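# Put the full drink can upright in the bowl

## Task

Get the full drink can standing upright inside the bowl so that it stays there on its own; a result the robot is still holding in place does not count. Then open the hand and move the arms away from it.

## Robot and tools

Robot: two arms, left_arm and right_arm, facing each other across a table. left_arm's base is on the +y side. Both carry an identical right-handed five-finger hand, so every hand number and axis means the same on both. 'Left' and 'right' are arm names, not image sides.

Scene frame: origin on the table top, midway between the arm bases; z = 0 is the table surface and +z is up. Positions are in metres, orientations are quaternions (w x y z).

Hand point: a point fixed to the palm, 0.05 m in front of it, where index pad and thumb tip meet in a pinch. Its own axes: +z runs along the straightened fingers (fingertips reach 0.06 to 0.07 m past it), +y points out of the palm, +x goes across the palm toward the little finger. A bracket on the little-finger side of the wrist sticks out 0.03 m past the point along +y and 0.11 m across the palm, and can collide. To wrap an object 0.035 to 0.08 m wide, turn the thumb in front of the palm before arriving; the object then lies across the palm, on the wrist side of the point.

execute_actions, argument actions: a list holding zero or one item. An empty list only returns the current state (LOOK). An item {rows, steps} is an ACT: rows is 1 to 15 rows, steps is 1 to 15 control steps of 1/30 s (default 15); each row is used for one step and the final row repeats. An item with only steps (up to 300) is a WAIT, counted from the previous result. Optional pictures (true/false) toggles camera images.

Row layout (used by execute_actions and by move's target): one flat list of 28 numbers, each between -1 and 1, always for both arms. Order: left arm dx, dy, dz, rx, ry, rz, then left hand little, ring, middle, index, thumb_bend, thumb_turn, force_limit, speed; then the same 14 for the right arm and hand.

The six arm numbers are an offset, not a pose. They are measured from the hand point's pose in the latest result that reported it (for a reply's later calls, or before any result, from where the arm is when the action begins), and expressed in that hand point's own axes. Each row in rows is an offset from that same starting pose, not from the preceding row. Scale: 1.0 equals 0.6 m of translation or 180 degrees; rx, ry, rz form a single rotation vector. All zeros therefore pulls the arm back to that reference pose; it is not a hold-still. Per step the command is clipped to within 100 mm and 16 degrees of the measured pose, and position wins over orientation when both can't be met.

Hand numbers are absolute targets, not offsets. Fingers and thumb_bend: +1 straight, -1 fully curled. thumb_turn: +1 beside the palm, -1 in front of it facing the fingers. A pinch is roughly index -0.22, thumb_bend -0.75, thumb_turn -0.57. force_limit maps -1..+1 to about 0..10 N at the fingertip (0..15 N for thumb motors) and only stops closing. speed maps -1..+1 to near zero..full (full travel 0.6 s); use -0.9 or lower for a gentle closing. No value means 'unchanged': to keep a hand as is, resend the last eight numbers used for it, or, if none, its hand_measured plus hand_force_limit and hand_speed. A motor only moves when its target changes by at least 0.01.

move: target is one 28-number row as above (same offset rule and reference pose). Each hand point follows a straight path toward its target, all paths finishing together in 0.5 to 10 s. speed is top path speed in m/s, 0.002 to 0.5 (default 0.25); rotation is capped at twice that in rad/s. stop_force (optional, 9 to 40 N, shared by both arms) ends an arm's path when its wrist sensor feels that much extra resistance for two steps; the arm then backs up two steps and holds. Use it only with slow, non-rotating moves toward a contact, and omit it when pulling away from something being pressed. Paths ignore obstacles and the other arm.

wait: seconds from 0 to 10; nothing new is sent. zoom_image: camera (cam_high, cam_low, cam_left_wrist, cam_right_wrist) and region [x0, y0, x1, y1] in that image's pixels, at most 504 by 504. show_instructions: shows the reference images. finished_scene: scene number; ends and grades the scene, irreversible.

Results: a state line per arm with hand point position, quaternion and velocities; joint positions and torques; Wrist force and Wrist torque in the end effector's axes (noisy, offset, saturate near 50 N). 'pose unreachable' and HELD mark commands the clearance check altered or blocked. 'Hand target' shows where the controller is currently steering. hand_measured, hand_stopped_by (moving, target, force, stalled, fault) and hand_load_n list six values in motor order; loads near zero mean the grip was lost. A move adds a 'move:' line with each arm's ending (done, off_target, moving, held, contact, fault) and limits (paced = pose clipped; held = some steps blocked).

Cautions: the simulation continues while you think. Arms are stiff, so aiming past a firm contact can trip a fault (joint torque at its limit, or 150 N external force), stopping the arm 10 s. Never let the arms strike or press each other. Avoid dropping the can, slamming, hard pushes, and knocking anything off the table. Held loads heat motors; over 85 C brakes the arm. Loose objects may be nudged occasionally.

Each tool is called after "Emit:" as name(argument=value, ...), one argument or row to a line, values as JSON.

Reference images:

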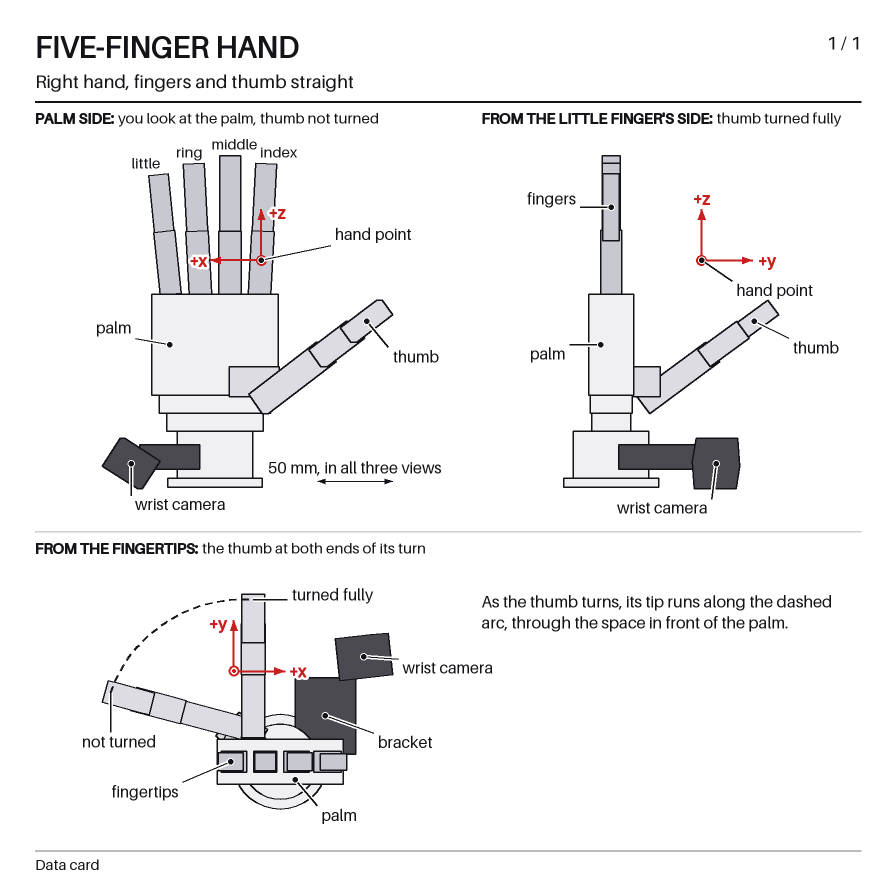

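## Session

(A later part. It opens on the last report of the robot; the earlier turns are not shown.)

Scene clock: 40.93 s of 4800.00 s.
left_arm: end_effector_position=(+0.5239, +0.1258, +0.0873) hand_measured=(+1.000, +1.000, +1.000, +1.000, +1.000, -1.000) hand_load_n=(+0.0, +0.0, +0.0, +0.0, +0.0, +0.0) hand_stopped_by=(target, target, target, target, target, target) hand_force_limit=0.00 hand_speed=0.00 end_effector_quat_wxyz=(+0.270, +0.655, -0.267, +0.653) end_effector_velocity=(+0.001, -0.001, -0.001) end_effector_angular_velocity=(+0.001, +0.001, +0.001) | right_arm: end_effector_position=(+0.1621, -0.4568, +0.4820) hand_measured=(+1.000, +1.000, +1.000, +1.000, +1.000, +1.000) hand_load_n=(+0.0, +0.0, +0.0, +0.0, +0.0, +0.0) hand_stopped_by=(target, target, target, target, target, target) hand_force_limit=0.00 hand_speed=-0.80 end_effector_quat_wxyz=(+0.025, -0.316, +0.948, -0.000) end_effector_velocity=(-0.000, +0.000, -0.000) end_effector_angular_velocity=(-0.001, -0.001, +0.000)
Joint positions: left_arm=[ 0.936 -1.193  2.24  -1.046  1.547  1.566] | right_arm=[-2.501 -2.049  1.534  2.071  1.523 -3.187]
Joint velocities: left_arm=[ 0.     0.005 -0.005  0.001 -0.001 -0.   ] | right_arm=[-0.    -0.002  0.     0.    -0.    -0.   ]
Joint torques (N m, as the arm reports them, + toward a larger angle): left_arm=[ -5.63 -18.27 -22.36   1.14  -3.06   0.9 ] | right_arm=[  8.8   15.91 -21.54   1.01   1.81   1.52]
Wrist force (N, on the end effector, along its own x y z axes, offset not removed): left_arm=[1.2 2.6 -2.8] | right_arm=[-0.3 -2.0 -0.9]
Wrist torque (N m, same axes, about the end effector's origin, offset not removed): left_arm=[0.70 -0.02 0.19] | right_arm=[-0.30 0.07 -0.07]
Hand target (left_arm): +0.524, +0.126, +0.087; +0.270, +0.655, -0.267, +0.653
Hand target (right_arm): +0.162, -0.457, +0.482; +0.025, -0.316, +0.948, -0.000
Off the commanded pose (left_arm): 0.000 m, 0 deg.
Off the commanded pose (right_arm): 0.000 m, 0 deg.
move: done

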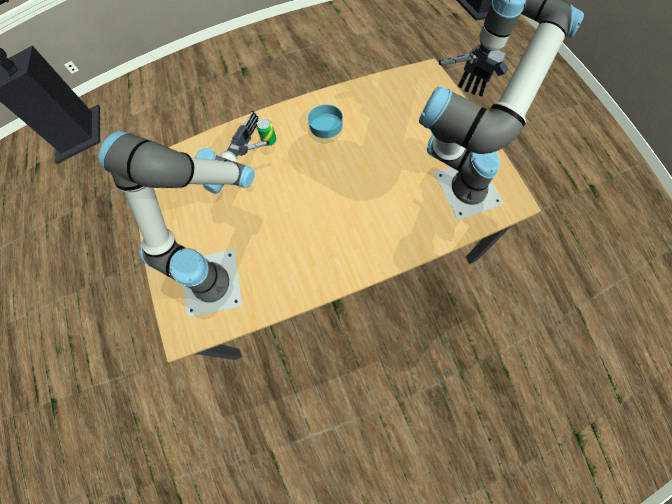

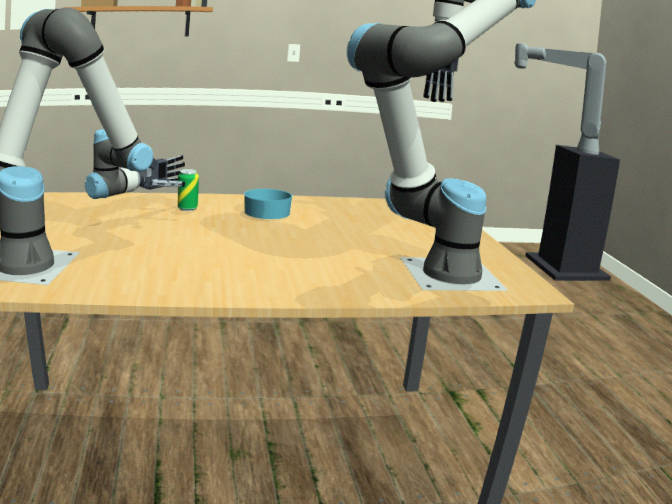

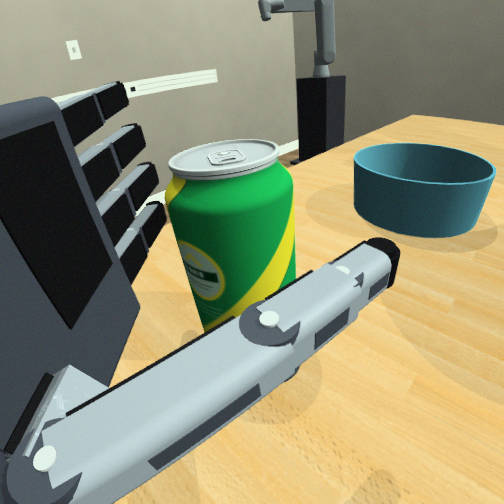

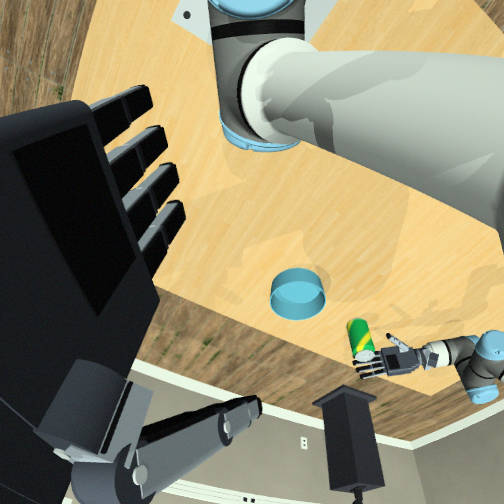

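Emit:
move(
  target=[-0.012,0.008,0.055,0,0,0,1,1,1,1,1,-1,0,0,0,0,0,0,0,0,1,1,1,1,1,1,0,-0.8],
  speed=0.04,
)

Emit:
move(
  target=[0,0,0,0,0,0,-1,-1,-1,-1,-1,-1,0.6,-0.6,0,0,0,0,0,0,1,1,1,1,1,1,0,-0.8],
)

Scene clock: 43.50 s of 4800.00 s.
left_arm: end_effector_position=(+0.5438, +0.0993, +0.0801) hand_measured=(+1.000, +1.000, +1.000, +1.000, +1.000, -1.000) hand_load_n=(+0.0, +0.0, +0.0, +0.0, +0.0, +0.0) hand_stopped_by=(target, target, target, target, target, target) hand_force_limit=0.00 hand_speed=0.00 end_effector_quat_wxyz=(+0.270, +0.655, -0.267, +0.653) end_effector_velocity=(+0.002, -0.002, -0.001) end_effector_angular_velocity=(+0.000, +0.001, +0.001) | right_arm: end_effector_position=(+0.1621, -0.4568, +0.4820) hand_measured=(+1.000, +1.000, +1.000, +1.000, +1.000, +1.000) hand_load_n=(+0.0, +0.0, +0.0, +0.0, +0.0, +0.0) hand_stopped_by=(target, target, target, target, target, target) hand_force_limit=0.00 hand_speed=-0.80 end_effector_quat_wxyz=(+0.025, -0.316, +0.948, -0.000) end_effector_velocity=(-0.000, +0.000, +0.000) end_effector_angular_velocity=(-0.001, -0.001, +0.000)
Joint positions: left_arm=[ 0.925 -1.128  2.156 -1.027  1.537  1.566] | right_arm=[-2.501 -2.049  1.534  2.071  1.523 -3.187]
Joint velocities: left_arm=[ 0.     0.005 -0.007  0.003 -0.001 -0.   ] | right_arm=[-0.    -0.001 -0.001 -0.    -0.    -0.   ]
Joint torques (N m, as the arm reports them, + toward a larger angle): left_arm=[ -7.5  -19.54 -23.47   1.32  -3.1    0.15] | right_arm=[  8.67  16.83 -22.66   1.13   1.58   1.5 ]
Wrist force (N, on the end effector, along its own x y z axes, offset not removed): left_arm=[-1.0 -0.2 -2.8] | right_arm=[1.6 -3.6 -0.1]
Wrist torque (N m, same axes, about the end effector's origin, offset not removed): left_arm=[0.19 0.50 -0.15] | right_arm=[-0.68 -0.31 0.03]
Hand target (left_arm): +0.544, +0.099, +0.080; +0.270, +0.655, -0.267, +0.653
Hand target (right_arm): +0.162, -0.457, +0.482; +0.025, -0.316, +0.948, -0.000
Off the commanded pose (left_arm): 0.000 m, 0 deg.
Off the commanded pose (right_arm): 0.000 m, 0 deg.
move: done

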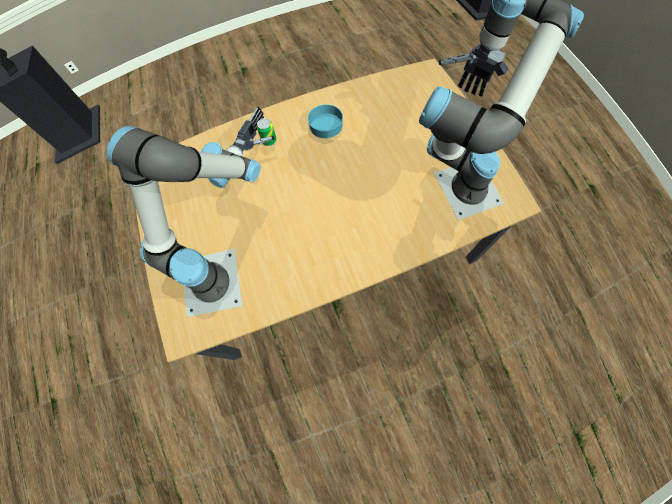

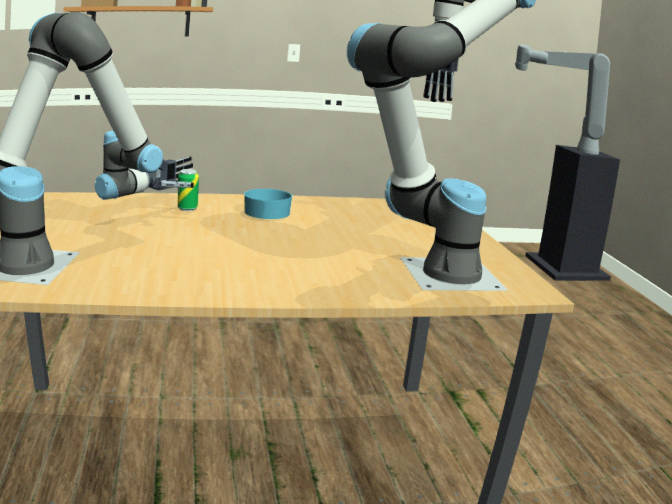

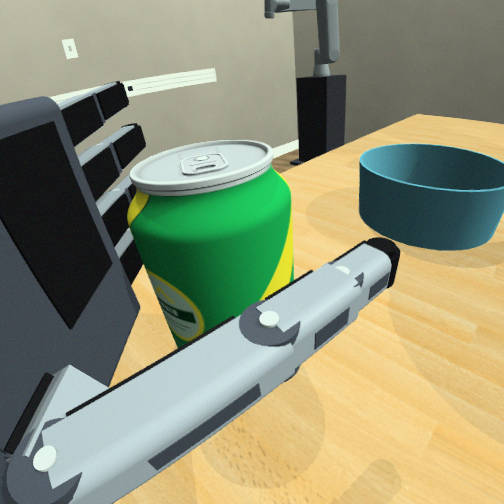

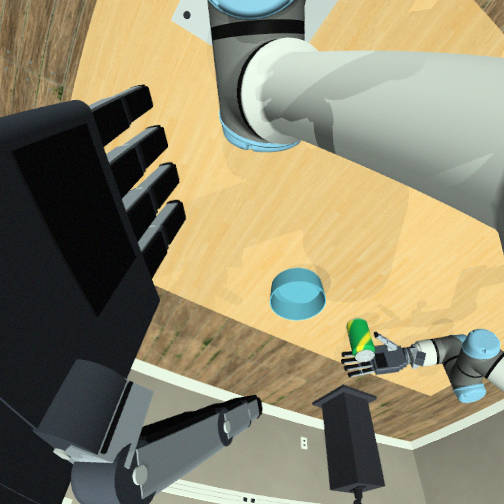

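Scene clock: 46.77 s of 4800.00 s.
left_arm: end_effector_position=(+0.5438, +0.0993, +0.0801) hand_measured=(-1.000, +0.014, +0.146, +0.160, +0.506, -1.000) hand_load_n=(+0.0, +10.5, +7.5, +4.0, +20.5, +2.5) hand_stopped_by=(target, force, force, force, force, target) hand_force_limit=0.60 hand_speed=-0.60 end_effector_quat_wxyz=(+0.270, +0.655, -0.267, +0.653) end_effector_velocity=(-0.001, -0.000, -0.001) end_effector_angular_velocity=(+0.001, +0.001, -0.001) | right_arm: end_effector_position=(+0.1621, -0.4568, +0.4820) hand_measured=(+1.000, +1.000, +1.000, +1.000, +1.000, +1.000) hand_load_n=(+0.0, +0.0, +0.0, +0.0, +0.0, +0.0) hand_stopped_by=(target, target, target, target, target, target) hand_force_limit=0.00 hand_speed=-0.80 end_effector_quat_wxyz=(+0.025, -0.316, +0.948, -0.000) end_effector_velocity=(-0.000, +0.000, +0.000) end_effector_angular_velocity=(-0.000, -0.001, +0.001)
Joint positions: left_arm=[ 0.925 -1.128  2.156 -1.027  1.537  1.566] | right_arm=[-2.501 -2.049  1.534  2.071  1.523 -3.187]
Joint velocities: left_arm=[-0.001  0.001  0.001 -0.     0.    -0.   ] | right_arm=[-0.    -0.001  0.     0.    -0.001 -0.001]
Joint torques (N m, as the arm reports them, + toward a larger angle): left_arm=[  8.15 -21.69  -2.54  -3.54   1.82   0.16] | right_arm=[  8.43  16.65 -23.52   1.15   1.58   1.77]
Wrist force (N, on the end effector, along its own x y z axes, offset not removed): left_arm=[1.7 6.0 -2.5] | right_arm=[3.1 -0.9 0.1]
Wrist torque (N m, same axes, about the end effector's origin, offset not removed): left_arm=[0.95 0.15 0.02] | right_arm=[-0.26 -0.48 0.12]
Hand target (left_arm): +0.544, +0.099, +0.080; +0.270, +0.655, -0.267, +0.653
Hand target (right_arm): +0.162, -0.457, +0.482; +0.025, -0.316, +0.948, -0.000
Off the commanded pose (left_arm): 0.000 m, 0 deg.
Off the commanded pose (right_arm): 0.000 m, 0 deg.
move: done

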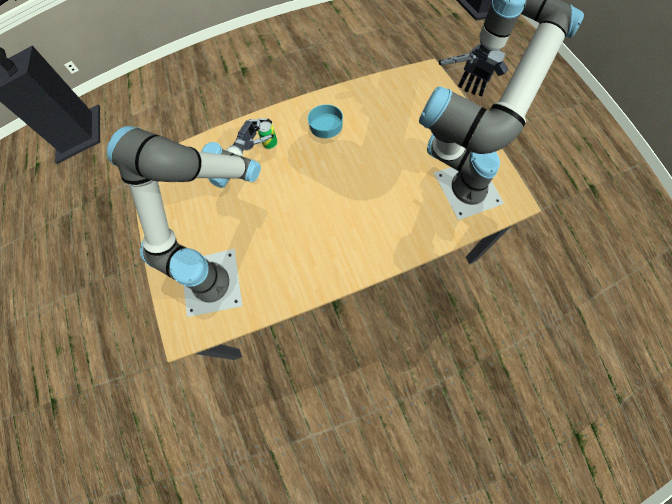

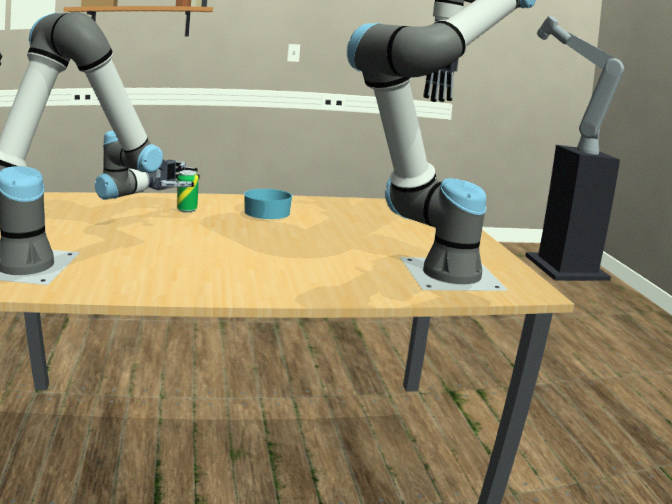

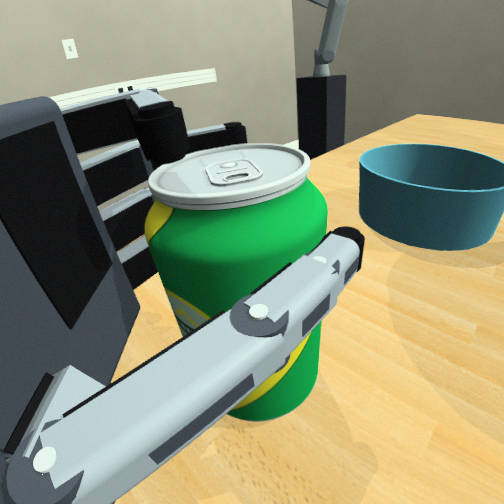

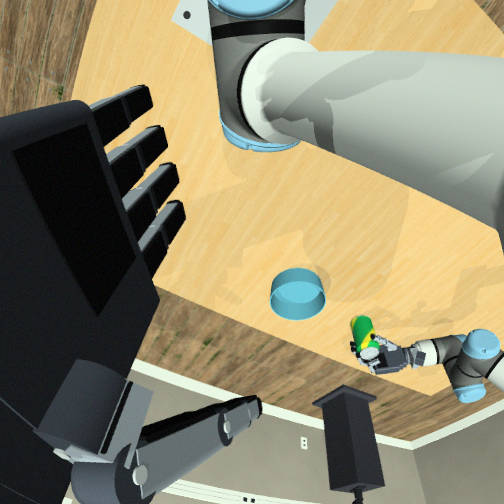

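Emit:
move(
  target=[0.17,0,0,0,0,0,-1,-1,-1,-1,-1,-1,0.6,-0.6,0,0,0,0,0,0,1,1,1,1,1,1,0,-0.8],
  speed=0.08,
)

Emit:
move(
  target=[0,0.323,0.277,0,0,0,-1,-1,-1,-1,-1,-1,0.6,-0.6,0,0,0,0,0,0,1,1,1,1,1,1,0,-0.8],
  speed=0.12,
)

Scene clock: 49.80 s of 4800.00 s.
left_arm: end_effector_position=(+0.5442, +0.0995, +0.1819) hand_measured=(-1.000, +0.014, +0.146, +0.160, +0.506, -1.000) hand_load_n=(+0.0, +7.0, +7.0, +6.5, +19.5, +6.0) hand_stopped_by=(target, force, force, force, force, target) hand_force_limit=0.60 hand_speed=-0.60 end_effector_quat_wxyz=(+0.270, +0.655, -0.267, +0.653) end_effector_velocity=(+0.000, +0.000, +0.002) end_effector_angular_velocity=(+0.001, +0.001, +0.001) | right_arm: end_effector_position=(+0.1621, -0.4568, +0.4820) hand_measured=(+1.000, +1.000, +1.000, +1.000, +1.000, +1.000) hand_load_n=(+0.0, +0.0, +0.0, +0.0, +0.0, +0.0) hand_stopped_by=(target, target, target, target, target, target) hand_force_limit=0.00 hand_speed=-0.80 end_effector_quat_wxyz=(+0.025, -0.316, +0.948, -0.000) end_effector_velocity=(+0.000, -0.000, -0.000) end_effector_angular_velocity=(+0.000, +0.000, -0.001)
Joint positions: left_arm=[ 0.926 -1.345  2.085 -0.738  1.538  1.566] | right_arm=[-2.501 -2.049  1.534  2.071  1.523 -3.187]
Joint velocities: left_arm=[ 0.001 -0.004 -0.003  0.008  0.     0.   ] | right_arm=[-0.     0.001 -0.    -0.001 -0.     0.001]
Joint torques (N m, as the arm reports them, + toward a larger angle): left_arm=[  6.28 -31.64 -30.88   0.45   2.19   0.54] | right_arm=[  8.31  14.87 -23.85   1.28   1.57   1.37]
Wrist force (N, on the end effector, along its own x y z axes, offset not removed): left_arm=[-1.1 3.0 -2.9] | right_arm=[1.1 0.7 2.2]
Wrist torque (N m, same axes, about the end effector's origin, offset not removed): left_arm=[0.63 -0.07 0.27] | right_arm=[-0.10 -0.28 0.18]
Hand target (left_arm): +0.544, +0.100, +0.182; +0.270, +0.655, -0.267, +0.653
Hand target (right_arm): +0.162, -0.457, +0.482; +0.025, -0.316, +0.948, -0.000
Off the commanded pose (left_arm): 0.000 m, 0 deg.
Off the commanded pose (right_arm): 0.000 m, 0 deg.
move: done

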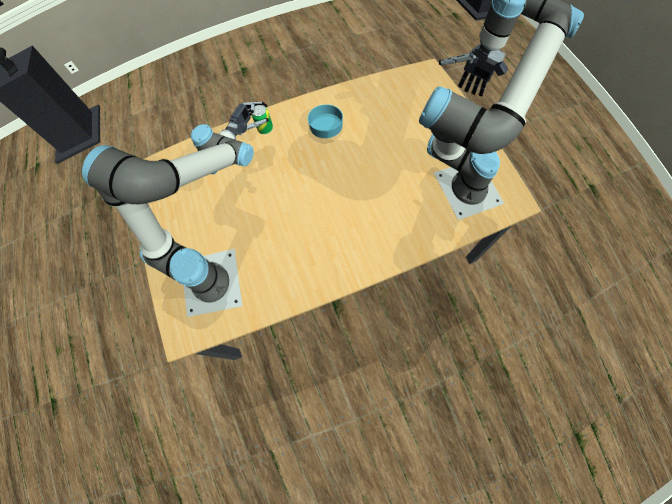

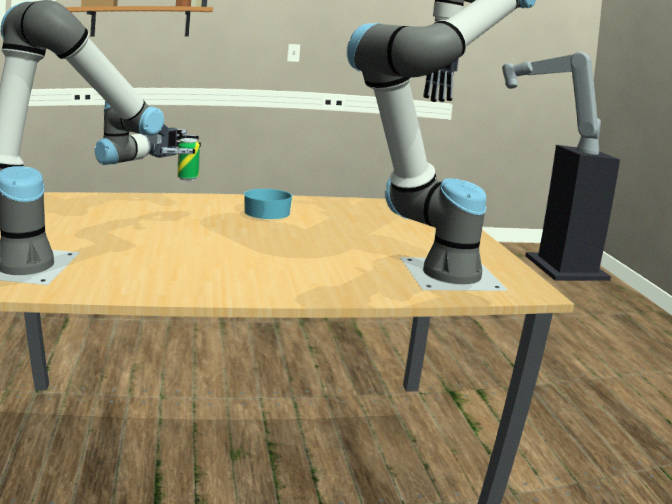

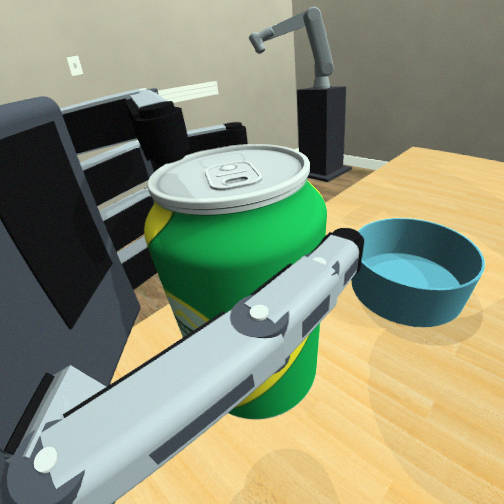

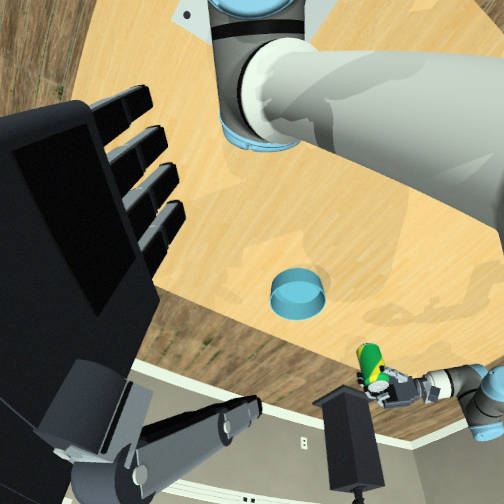

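Scene clock: 52.47 s of 4800.00 s.
left_arm: end_effector_position=(+0.5259, -0.1549, +0.1825) hand_measured=(-1.000, +0.014, +0.146, +0.160, +0.506, -1.000) hand_load_n=(+0.0, +7.0, +7.0, +6.5, +19.5, +6.0) hand_stopped_by=(target, force, force, force, force, target) hand_force_limit=0.60 hand_speed=-0.60 end_effector_quat_wxyz=(+0.270, +0.655, -0.267, +0.653) end_effector_velocity=(-0.000, -0.002, -0.001) end_effector_angular_velocity=(+0.001, +0.001, -0.000) | right_arm: end_effector_position=(+0.1621, -0.4568, +0.4820) hand_measured=(+1.000, +1.000, +1.000, +1.000, +1.000, +1.000) hand_load_n=(+0.0, +0.0, +0.0, +0.0, +0.0, +0.0) hand_stopped_by=(target, target, target, target, target, target) hand_force_limit=0.00 hand_speed=-0.80 end_effector_quat_wxyz=(+0.025, -0.316, +0.948, -0.000) end_effector_velocity=(-0.000, +0.000, +0.000) end_effector_angular_velocity=(-0.001, -0.000, +0.001)
Joint positions: left_arm=[ 0.587 -1.038  1.62  -0.581  1.199  1.566] | right_arm=[-2.501 -2.049  1.534  2.071  1.523 -3.187]
Joint velocities: left_arm=[-0.002  0.004 -0.005  0.003 -0.002 -0.   ] | right_arm=[-0.    -0.001 -0.     0.     0.    -0.001]
Joint torques (N m, as the arm reports them, + toward a larger angle): left_arm=[ -7.42 -32.35 -31.71   0.09  -2.8   -1.67] | right_arm=[  8.05  15.84 -21.78   1.15   1.51   1.5 ]
Wrist force (N, on the end effector, along its own x y z axes, offset not removed): left_arm=[-3.5 5.1 -2.7] | right_arm=[1.8 0.0 1.4]
Wrist torque (N m, same axes, about the end effector's origin, offset not removed): left_arm=[0.95 -0.12 0.15] | right_arm=[-0.12 -0.33 0.07]
Hand target (left_arm): +0.526, -0.155, +0.182; +0.270, +0.655, -0.267, +0.653
Hand target (right_arm): +0.162, -0.457, +0.482; +0.025, -0.316, +0.948, -0.000
Off the commanded pose (left_arm): 0.001 m, 0 deg.
Off the commanded pose (right_arm): 0.000 m, 0 deg.
move: done

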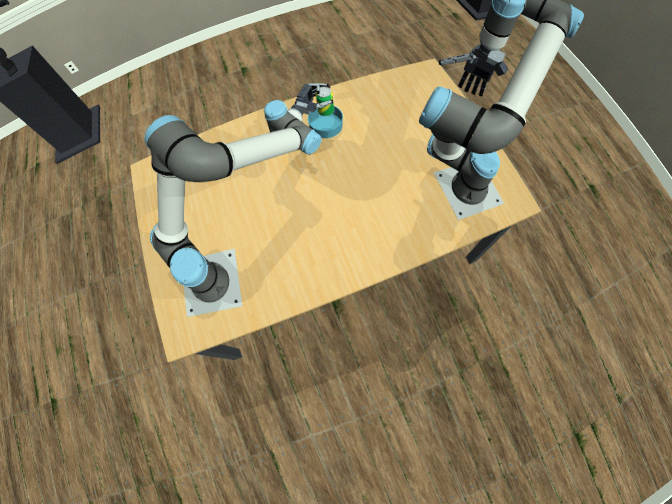

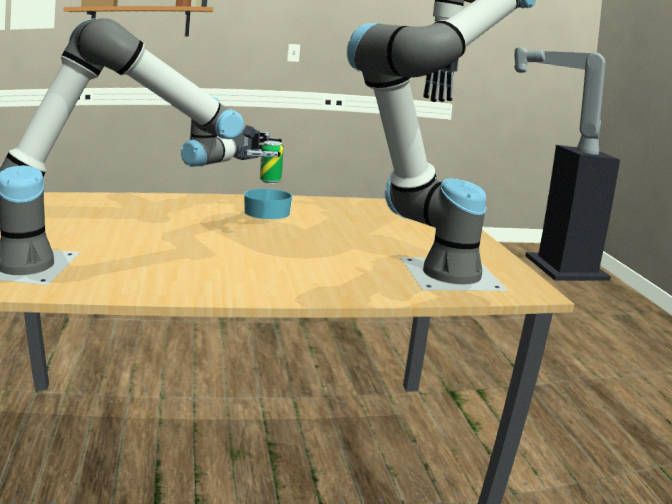

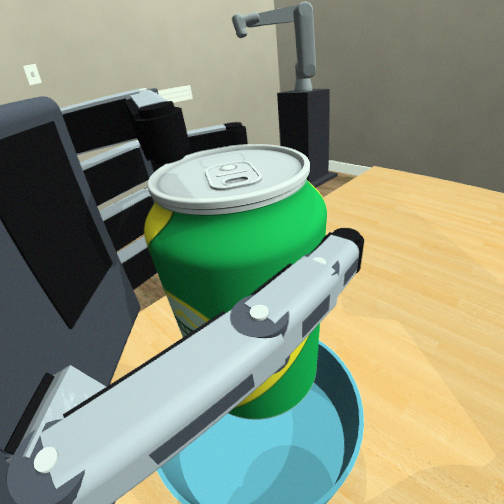

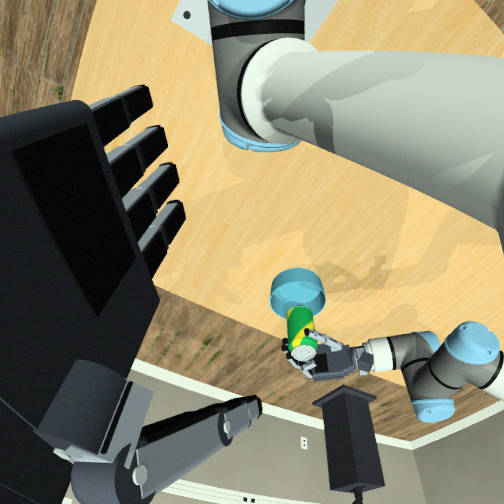

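Emit:
move(
  target=[-0.08,0,-0.025,0,0,0,-1,-1,-1,-1,-1,-1,0.6,-0.6,0,0,0,0,0,0,1,1,1,1,1,1,0,-0.8],
  speed=0.05,
)

Emit:
zoom_image(
  camera="cam_low",
  region=[170,110,340,240],
)

Scene clock: 54.80 s of 4800.00 s.
left_arm: end_effector_position=(+0.5151, -0.1445, +0.1348) hand_measured=(-1.000, +0.014, +0.146, +0.160, +0.506, -1.000) hand_load_n=(+0.0, +7.0, +7.0, +6.5, +19.5, +6.0) hand_stopped_by=(target, force, force, force, force, target) hand_force_limit=0.60 hand_speed=-0.60 end_effector_quat_wxyz=(+0.270, +0.655, -0.267, +0.653) end_effector_velocity=(-0.001, -0.000, -0.002) end_effector_angular_velocity=(-0.001, -0.001, -0.001) | right_arm: end_effector_position=(+0.1621, -0.4568, +0.4820) hand_measured=(+1.000, +1.000, +1.000, +1.000, +1.000, +1.000) hand_load_n=(+0.0, +0.0, +0.0, +0.0, +0.0, +0.0) hand_stopped_by=(target, target, target, target, target, target) hand_force_limit=0.00 hand_speed=-0.80 end_effector_quat_wxyz=(+0.025, -0.316, +0.948, -0.000) end_effector_velocity=(+0.000, -0.000, +0.000) end_effector_angular_velocity=(+0.000, +0.000, +0.001)
Joint positions: left_arm=[ 0.576 -1.     1.706 -0.706  1.188  1.566] | right_arm=[-2.501 -2.049  1.534  2.071  1.523 -3.187]
Joint velocities: left_arm=[-0.002  0.002  0.004 -0.007 -0.     0.   ] | right_arm=[ 0.     0.001 -0.    -0.    -0.    -0.001]
Joint torques (N m, as the arm reports them, + toward a larger angle): left_arm=[ -6.46 -31.01  -5.65  -4.95  -3.5    1.14] | right_arm=[  7.4   15.94 -22.13   1.12   1.43   1.43]
Wrist force (N, on the end effector, along its own x y z axes, offset not removed): left_arm=[-7.3 2.1 0.5] | right_arm=[0.9 -1.8 0.8]
Wrist torque (N m, same axes, about the end effector's origin, offset not removed): left_arm=[0.32 0.55 -0.21] | right_arm=[-0.38 -0.32 0.11]
Hand target (left_arm): +0.515, -0.144, +0.135; +0.270, +0.655, -0.267, +0.653
Hand target (right_arm): +0.162, -0.457, +0.482; +0.025, -0.316, +0.948, -0.000
Off the commanded pose (left_arm): 0.000 m, 0 deg.
Off the commanded pose (right_arm): 0.000 m, 0 deg.
move: done

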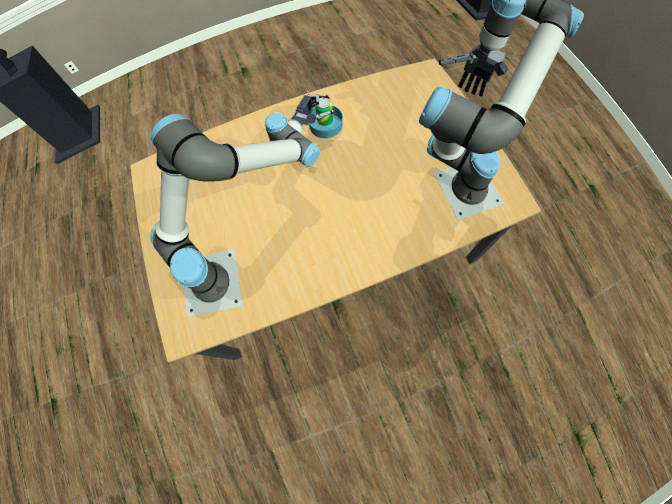

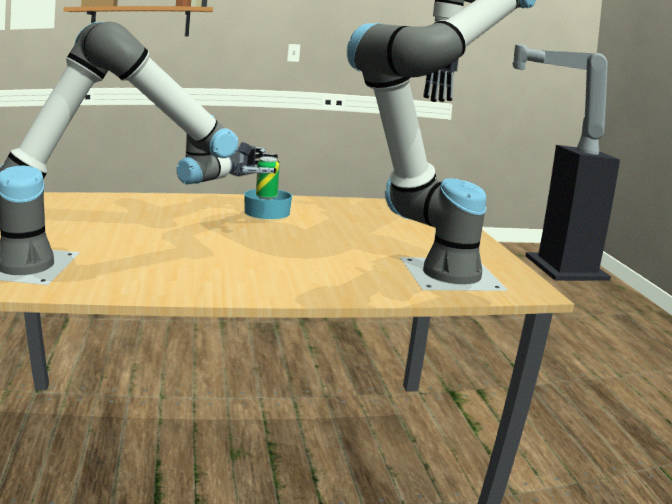

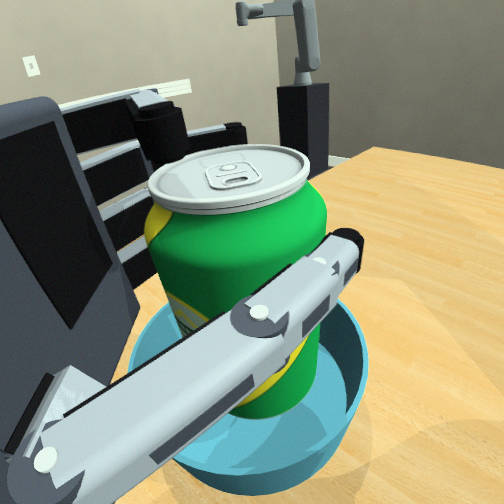

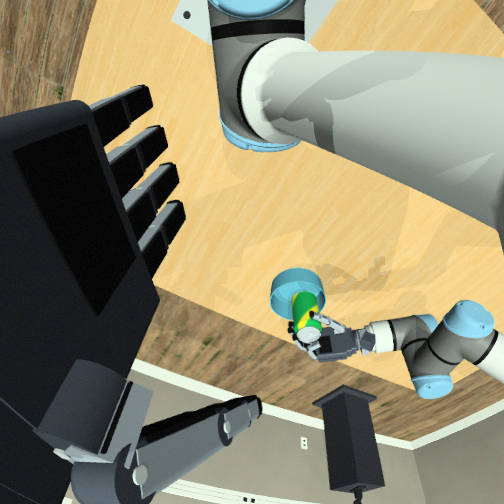

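Region (170, 110, 340, 240) of cam_low's 672x504 image, scaled by 2.965, with more detail than that image has; it fills the top 385 rows of this view, and the rest is white.

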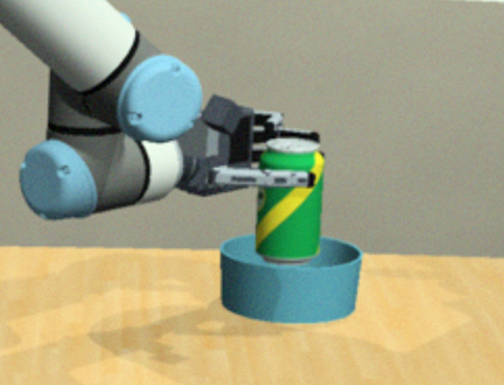

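Centered. Lower with force stop.

Emit:
move(
  target=[-0.088,0,0,0,0,0,-1,-1,-1,-1,-1,-1,0.6,-0.6,0,0,0,0,0,0,1,1,1,1,1,1,0,-0.8],
  speed=0.015,
  stop_force=9,
)

Emit:
zoom_image(
  camera="cam_low",
  region=[170,110,340,240],
)

Scene clock: 59.60 s of 4800.00 s.
left_arm: end_effector_position=(+0.5148, -0.1446, +0.0845) hand_measured=(-1.000, +0.014, +0.146, +0.160, +0.506, -1.000) hand_load_n=(+0.0, +8.0, +7.5, +6.5, +19.0, +2.0) hand_stopped_by=(target, force, force, force, force, target) hand_force_limit=0.60 hand_speed=-0.60 end_effector_quat_wxyz=(+0.270, +0.655, -0.267, +0.653) end_effector_velocity=(+0.001, +0.002, +0.001) end_effector_angular_velocity=(+0.007, +0.003, +0.002) | right_arm: end_effector_position=(+0.1621, -0.4568, +0.4820) hand_measured=(+1.000, +1.000, +1.000, +1.000, +1.000, +1.000) hand_load_n=(+0.0, +0.0, +0.0, +0.0, +0.0, +0.0) hand_stopped_by=(target, target, target, target, target, target) hand_force_limit=0.00 hand_speed=-0.80 end_effector_quat_wxyz=(+0.025, -0.316, +0.948, -0.000) end_effector_velocity=(+0.000, -0.000, +0.000) end_effector_angular_velocity=(+0.002, +0.001, +0.000)
Joint positions: left_arm=[ 0.576 -0.917  1.73  -0.812  1.187  1.566] | right_arm=[-2.501 -2.049  1.534  2.071  1.523 -3.187]
Joint velocities: left_arm=[ 0.002 -0.006  0.001  0.013  0.     0.   ] | right_arm=[ 0.     0.002 -0.     0.001  0.    -0.   ]
Joint torques (N m, as the arm reports them, + toward a larger angle): left_arm=[ -7.37 -41.18  -6.58   2.96  -1.86   0.06] | right_arm=[  8.11  16.18 -23.19   0.86   1.44   1.43]
Wrist force (N, on the end effector, along its own x y z axes, offset not removed): left_arm=[2.1 5.5 0.6] | right_arm=[0.3 0.4 1.0]
Wrist torque (N m, same axes, about the end effector's origin, offset not removed): left_arm=[1.16 0.78 -0.30] | right_arm=[-0.13 -0.15 0.04]
Hand target (left_arm): +0.515, -0.145, +0.085; +0.270, +0.655, -0.267, +0.653
Hand target (right_arm): +0.162, -0.457, +0.482; +0.025, -0.316, +0.948, -0.000
Off the commanded pose (left_arm): 0.002 m, 0 deg.
Off the commanded pose (right_arm): 0.000 m, 0 deg.
move: contact (left_arm)

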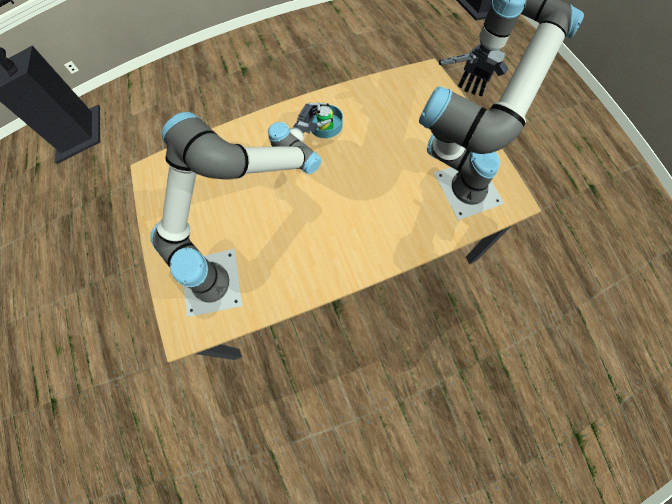

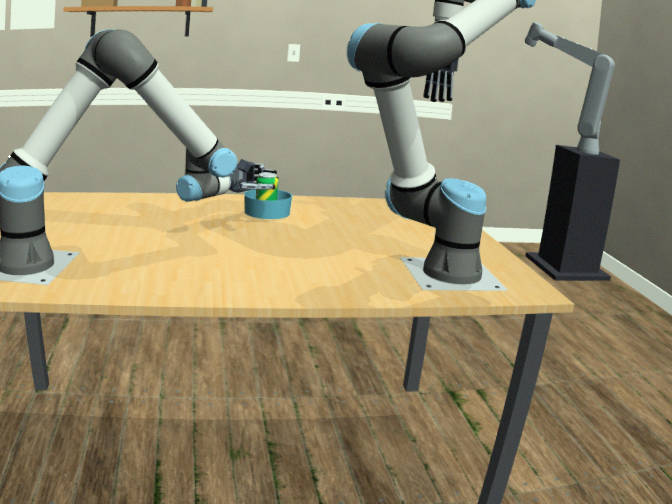

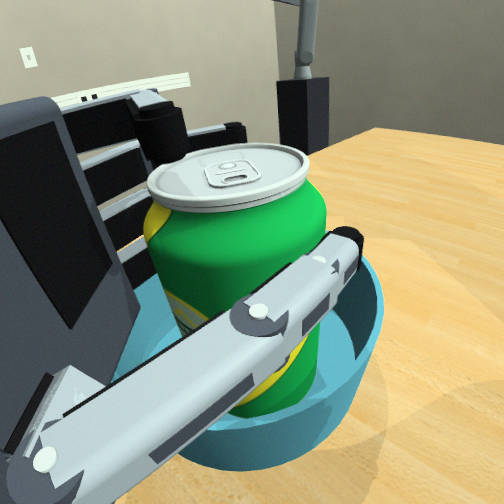

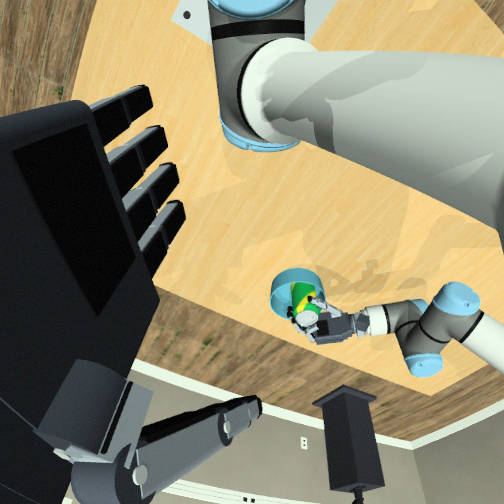

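Region (170, 110, 340, 240) of cam_low's 672x504 image, scaled by 2.965, with more detail than that image has; it fills the top 385 rows of this view, and the rest is white.

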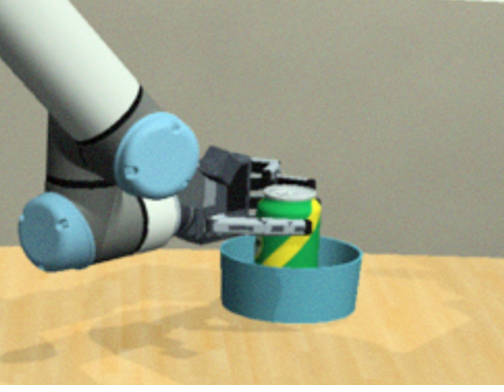

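Emit:
move(
  target=[0,0,0,0,0,0,1,1,1,1,1,-1,0.6,-0.3,0,0,0,0,0,0,1,1,1,1,1,1,0,-0.8],
)

Emit:
move(
  target=[0.2,0,-0.15,0,0,0,1,1,1,1,1,-1,0.6,-0.3,0,0,0,0,0,0,1,1,1,1,1,1,0,-0.8],
  speed=0.1,
)

Scene clock: 62.70 s of 4800.00 s.
left_arm: end_effector_position=(+0.5148, -0.1446, +0.0845) hand_measured=(+1.000, +1.000, +1.000, +1.000, +1.000, -1.000) hand_load_n=(+0.0, +0.0, +0.0, +0.0, +0.0, +0.0) hand_stopped_by=(target, target, target, target, target, target) hand_force_limit=0.60 hand_speed=-0.30 end_effector_quat_wxyz=(+0.270, +0.655, -0.267, +0.653) end_effector_velocity=(+0.000, +0.000, -0.000) end_effector_angular_velocity=(+0.001, +0.001, +0.000) | right_arm: end_effector_position=(+0.1621, -0.4568, +0.4820) hand_measured=(+1.000, +1.000, +1.000, +1.000, +1.000, +1.000) hand_load_n=(+0.0, +0.0, +0.0, +0.0, +0.0, +0.0) hand_stopped_by=(target, target, target, target, target, target) hand_force_limit=0.00 hand_speed=-0.80 end_effector_quat_wxyz=(+0.025, -0.316, +0.948, -0.000) end_effector_velocity=(+0.000, -0.001, -0.000) end_effector_angular_velocity=(+0.000, -0.000, +0.001)
Joint positions: left_arm=[ 0.576 -0.917  1.73  -0.812  1.187  1.566] | right_arm=[-2.501 -2.049  1.534  2.071  1.523 -3.187]
Joint velocities: left_arm=[ 0.     0.     0.     0.001  0.    -0.   ] | right_arm=[ 0.     0.001  0.001 -0.002 -0.    -0.001]
Joint torques (N m, as the arm reports them, + toward a larger angle): left_arm=[ -3.42 -29.24  -2.21  -3.85   1.45  -1.96] | right_arm=[  7.66  16.25 -21.5    1.12   1.8    1.46]
Wrist force (N, on the end effector, along its own x y z axes, offset not removed): left_arm=[2.8 3.2 0.2] | right_arm=[1.9 -3.5 1.6]
Wrist torque (N m, same axes, about the end effector's origin, offset not removed): left_arm=[0.49 -0.46 0.52] | right_arm=[-0.76 -0.27 0.05]
Hand target (left_arm): +0.515, -0.145, +0.084; +0.270, +0.655, -0.267, +0.653
Hand target (right_arm): +0.162, -0.457, +0.482; +0.025, -0.316, +0.948, -0.000
Off the commanded pose (left_arm): 0.000 m, 0 deg.
Off the commanded pose (right_arm): 0.000 m, 0 deg.
move: done

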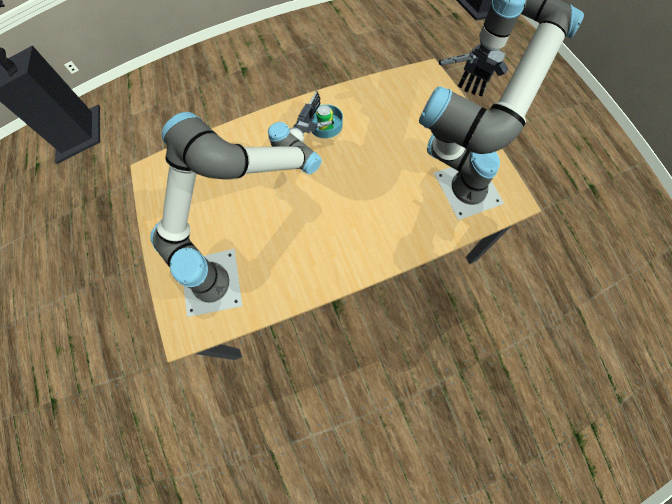

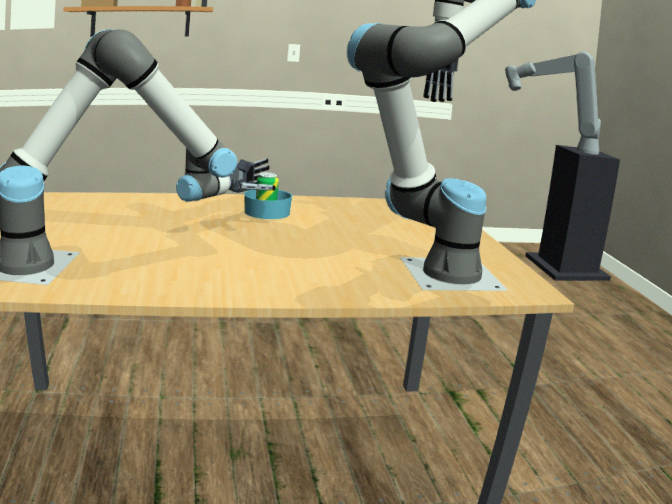

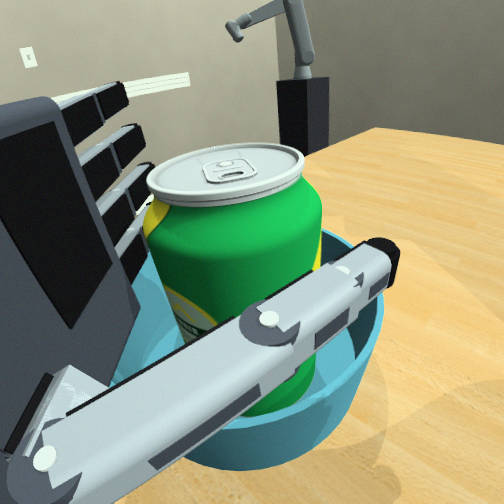

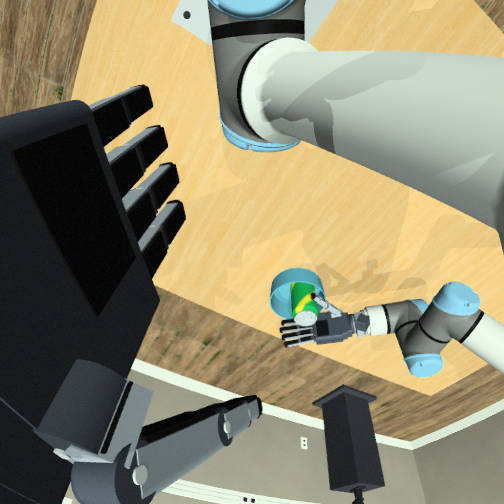

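Scene clock: 64.70 s of 4800.00 s.
left_arm: end_effector_position=(+0.4515, -0.0811, +0.2045) hand_measured=(+1.000, +1.000, +1.000, +1.000, +1.000, -1.000) hand_load_n=(+0.0, +0.0, +0.0, +0.0, +0.0, +0.0) hand_stopped_by=(target, target, target, target, target, target) hand_force_limit=0.60 hand_speed=-0.30 end_effector_quat_wxyz=(+0.270, +0.655, -0.267, +0.653) end_effector_velocity=(-0.001, +0.002, +0.002) end_effector_angular_velocity=(+0.001, +0.000, +0.001) | right_arm: end_effector_position=(+0.1621, -0.4568, +0.4820) hand_measured=(+1.000, +1.000, +1.000, +1.000, +1.000, +1.000) hand_load_n=(+0.0, +0.0, +0.0, +0.0, +0.0, +0.0) hand_stopped_by=(target, target, target, target, target, target) hand_force_limit=0.00 hand_speed=-0.80 end_effector_quat_wxyz=(+0.025, -0.316, +0.948, -0.000) end_effector_velocity=(-0.000, +0.000, +0.000) end_effector_angular_velocity=(-0.001, -0.001, -0.000)
Joint positions: left_arm=[ 0.501 -1.28   1.922 -0.64   1.113  1.566] | right_arm=[-2.501 -2.049  1.534  2.071  1.523 -3.187]
Joint velocities: left_arm=[-0.001 -0.006  0.003  0.004 -0.002 -0.   ] | right_arm=[-0.    -0.001  0.     0.    -0.     0.   ]
Joint torques (N m, as the arm reports them, + toward a larger angle): left_arm=[ -6.64 -34.2   -4.32   0.79  -3.    -0.82] | right_arm=[  7.94  16.24 -22.16   1.38   1.69   1.67]
Wrist force (N, on the end effector, along its own x y z axes, offset not removed): left_arm=[2.3 1.2 0.9] | right_arm=[1.2 -1.3 1.8]
Wrist torque (N m, same axes, about the end effector's origin, offset not removed): left_arm=[0.03 -0.14 0.23] | right_arm=[-0.42 -0.18 -0.02]
Hand target (left_arm): +0.451, -0.081, +0.205; +0.270, +0.655, -0.267, +0.653
Hand target (right_arm): +0.162, -0.457, +0.482; +0.025, -0.316, +0.948, -0.000
Off the commanded pose (left_arm): 0.000 m, 0 deg.
Off the commanded pose (right_arm): 0.000 m, 0 deg.
move: done

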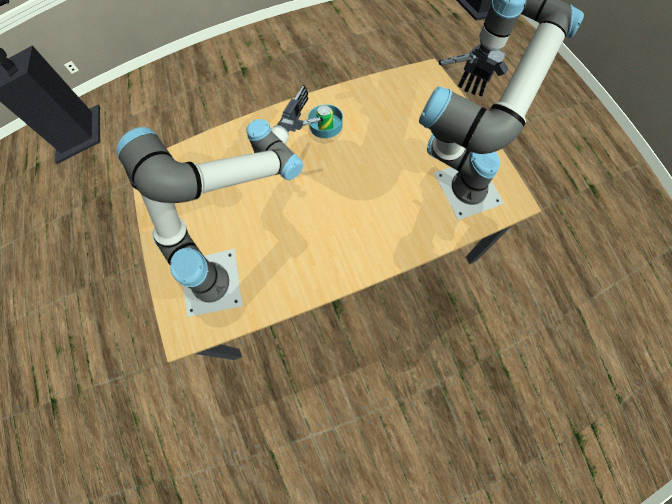

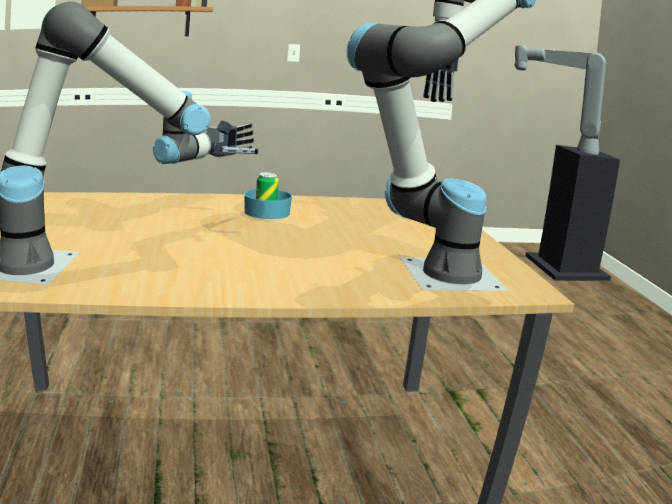

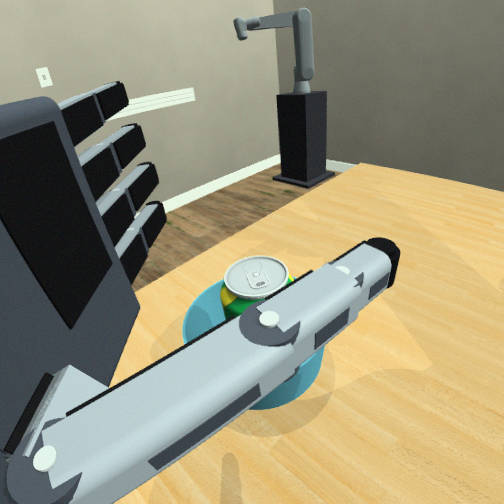

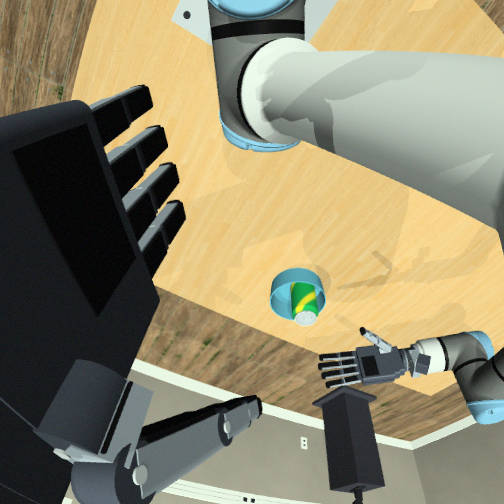

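Emit:
finished_scene(
  scene=1,
)

The scene is finished: the task was done.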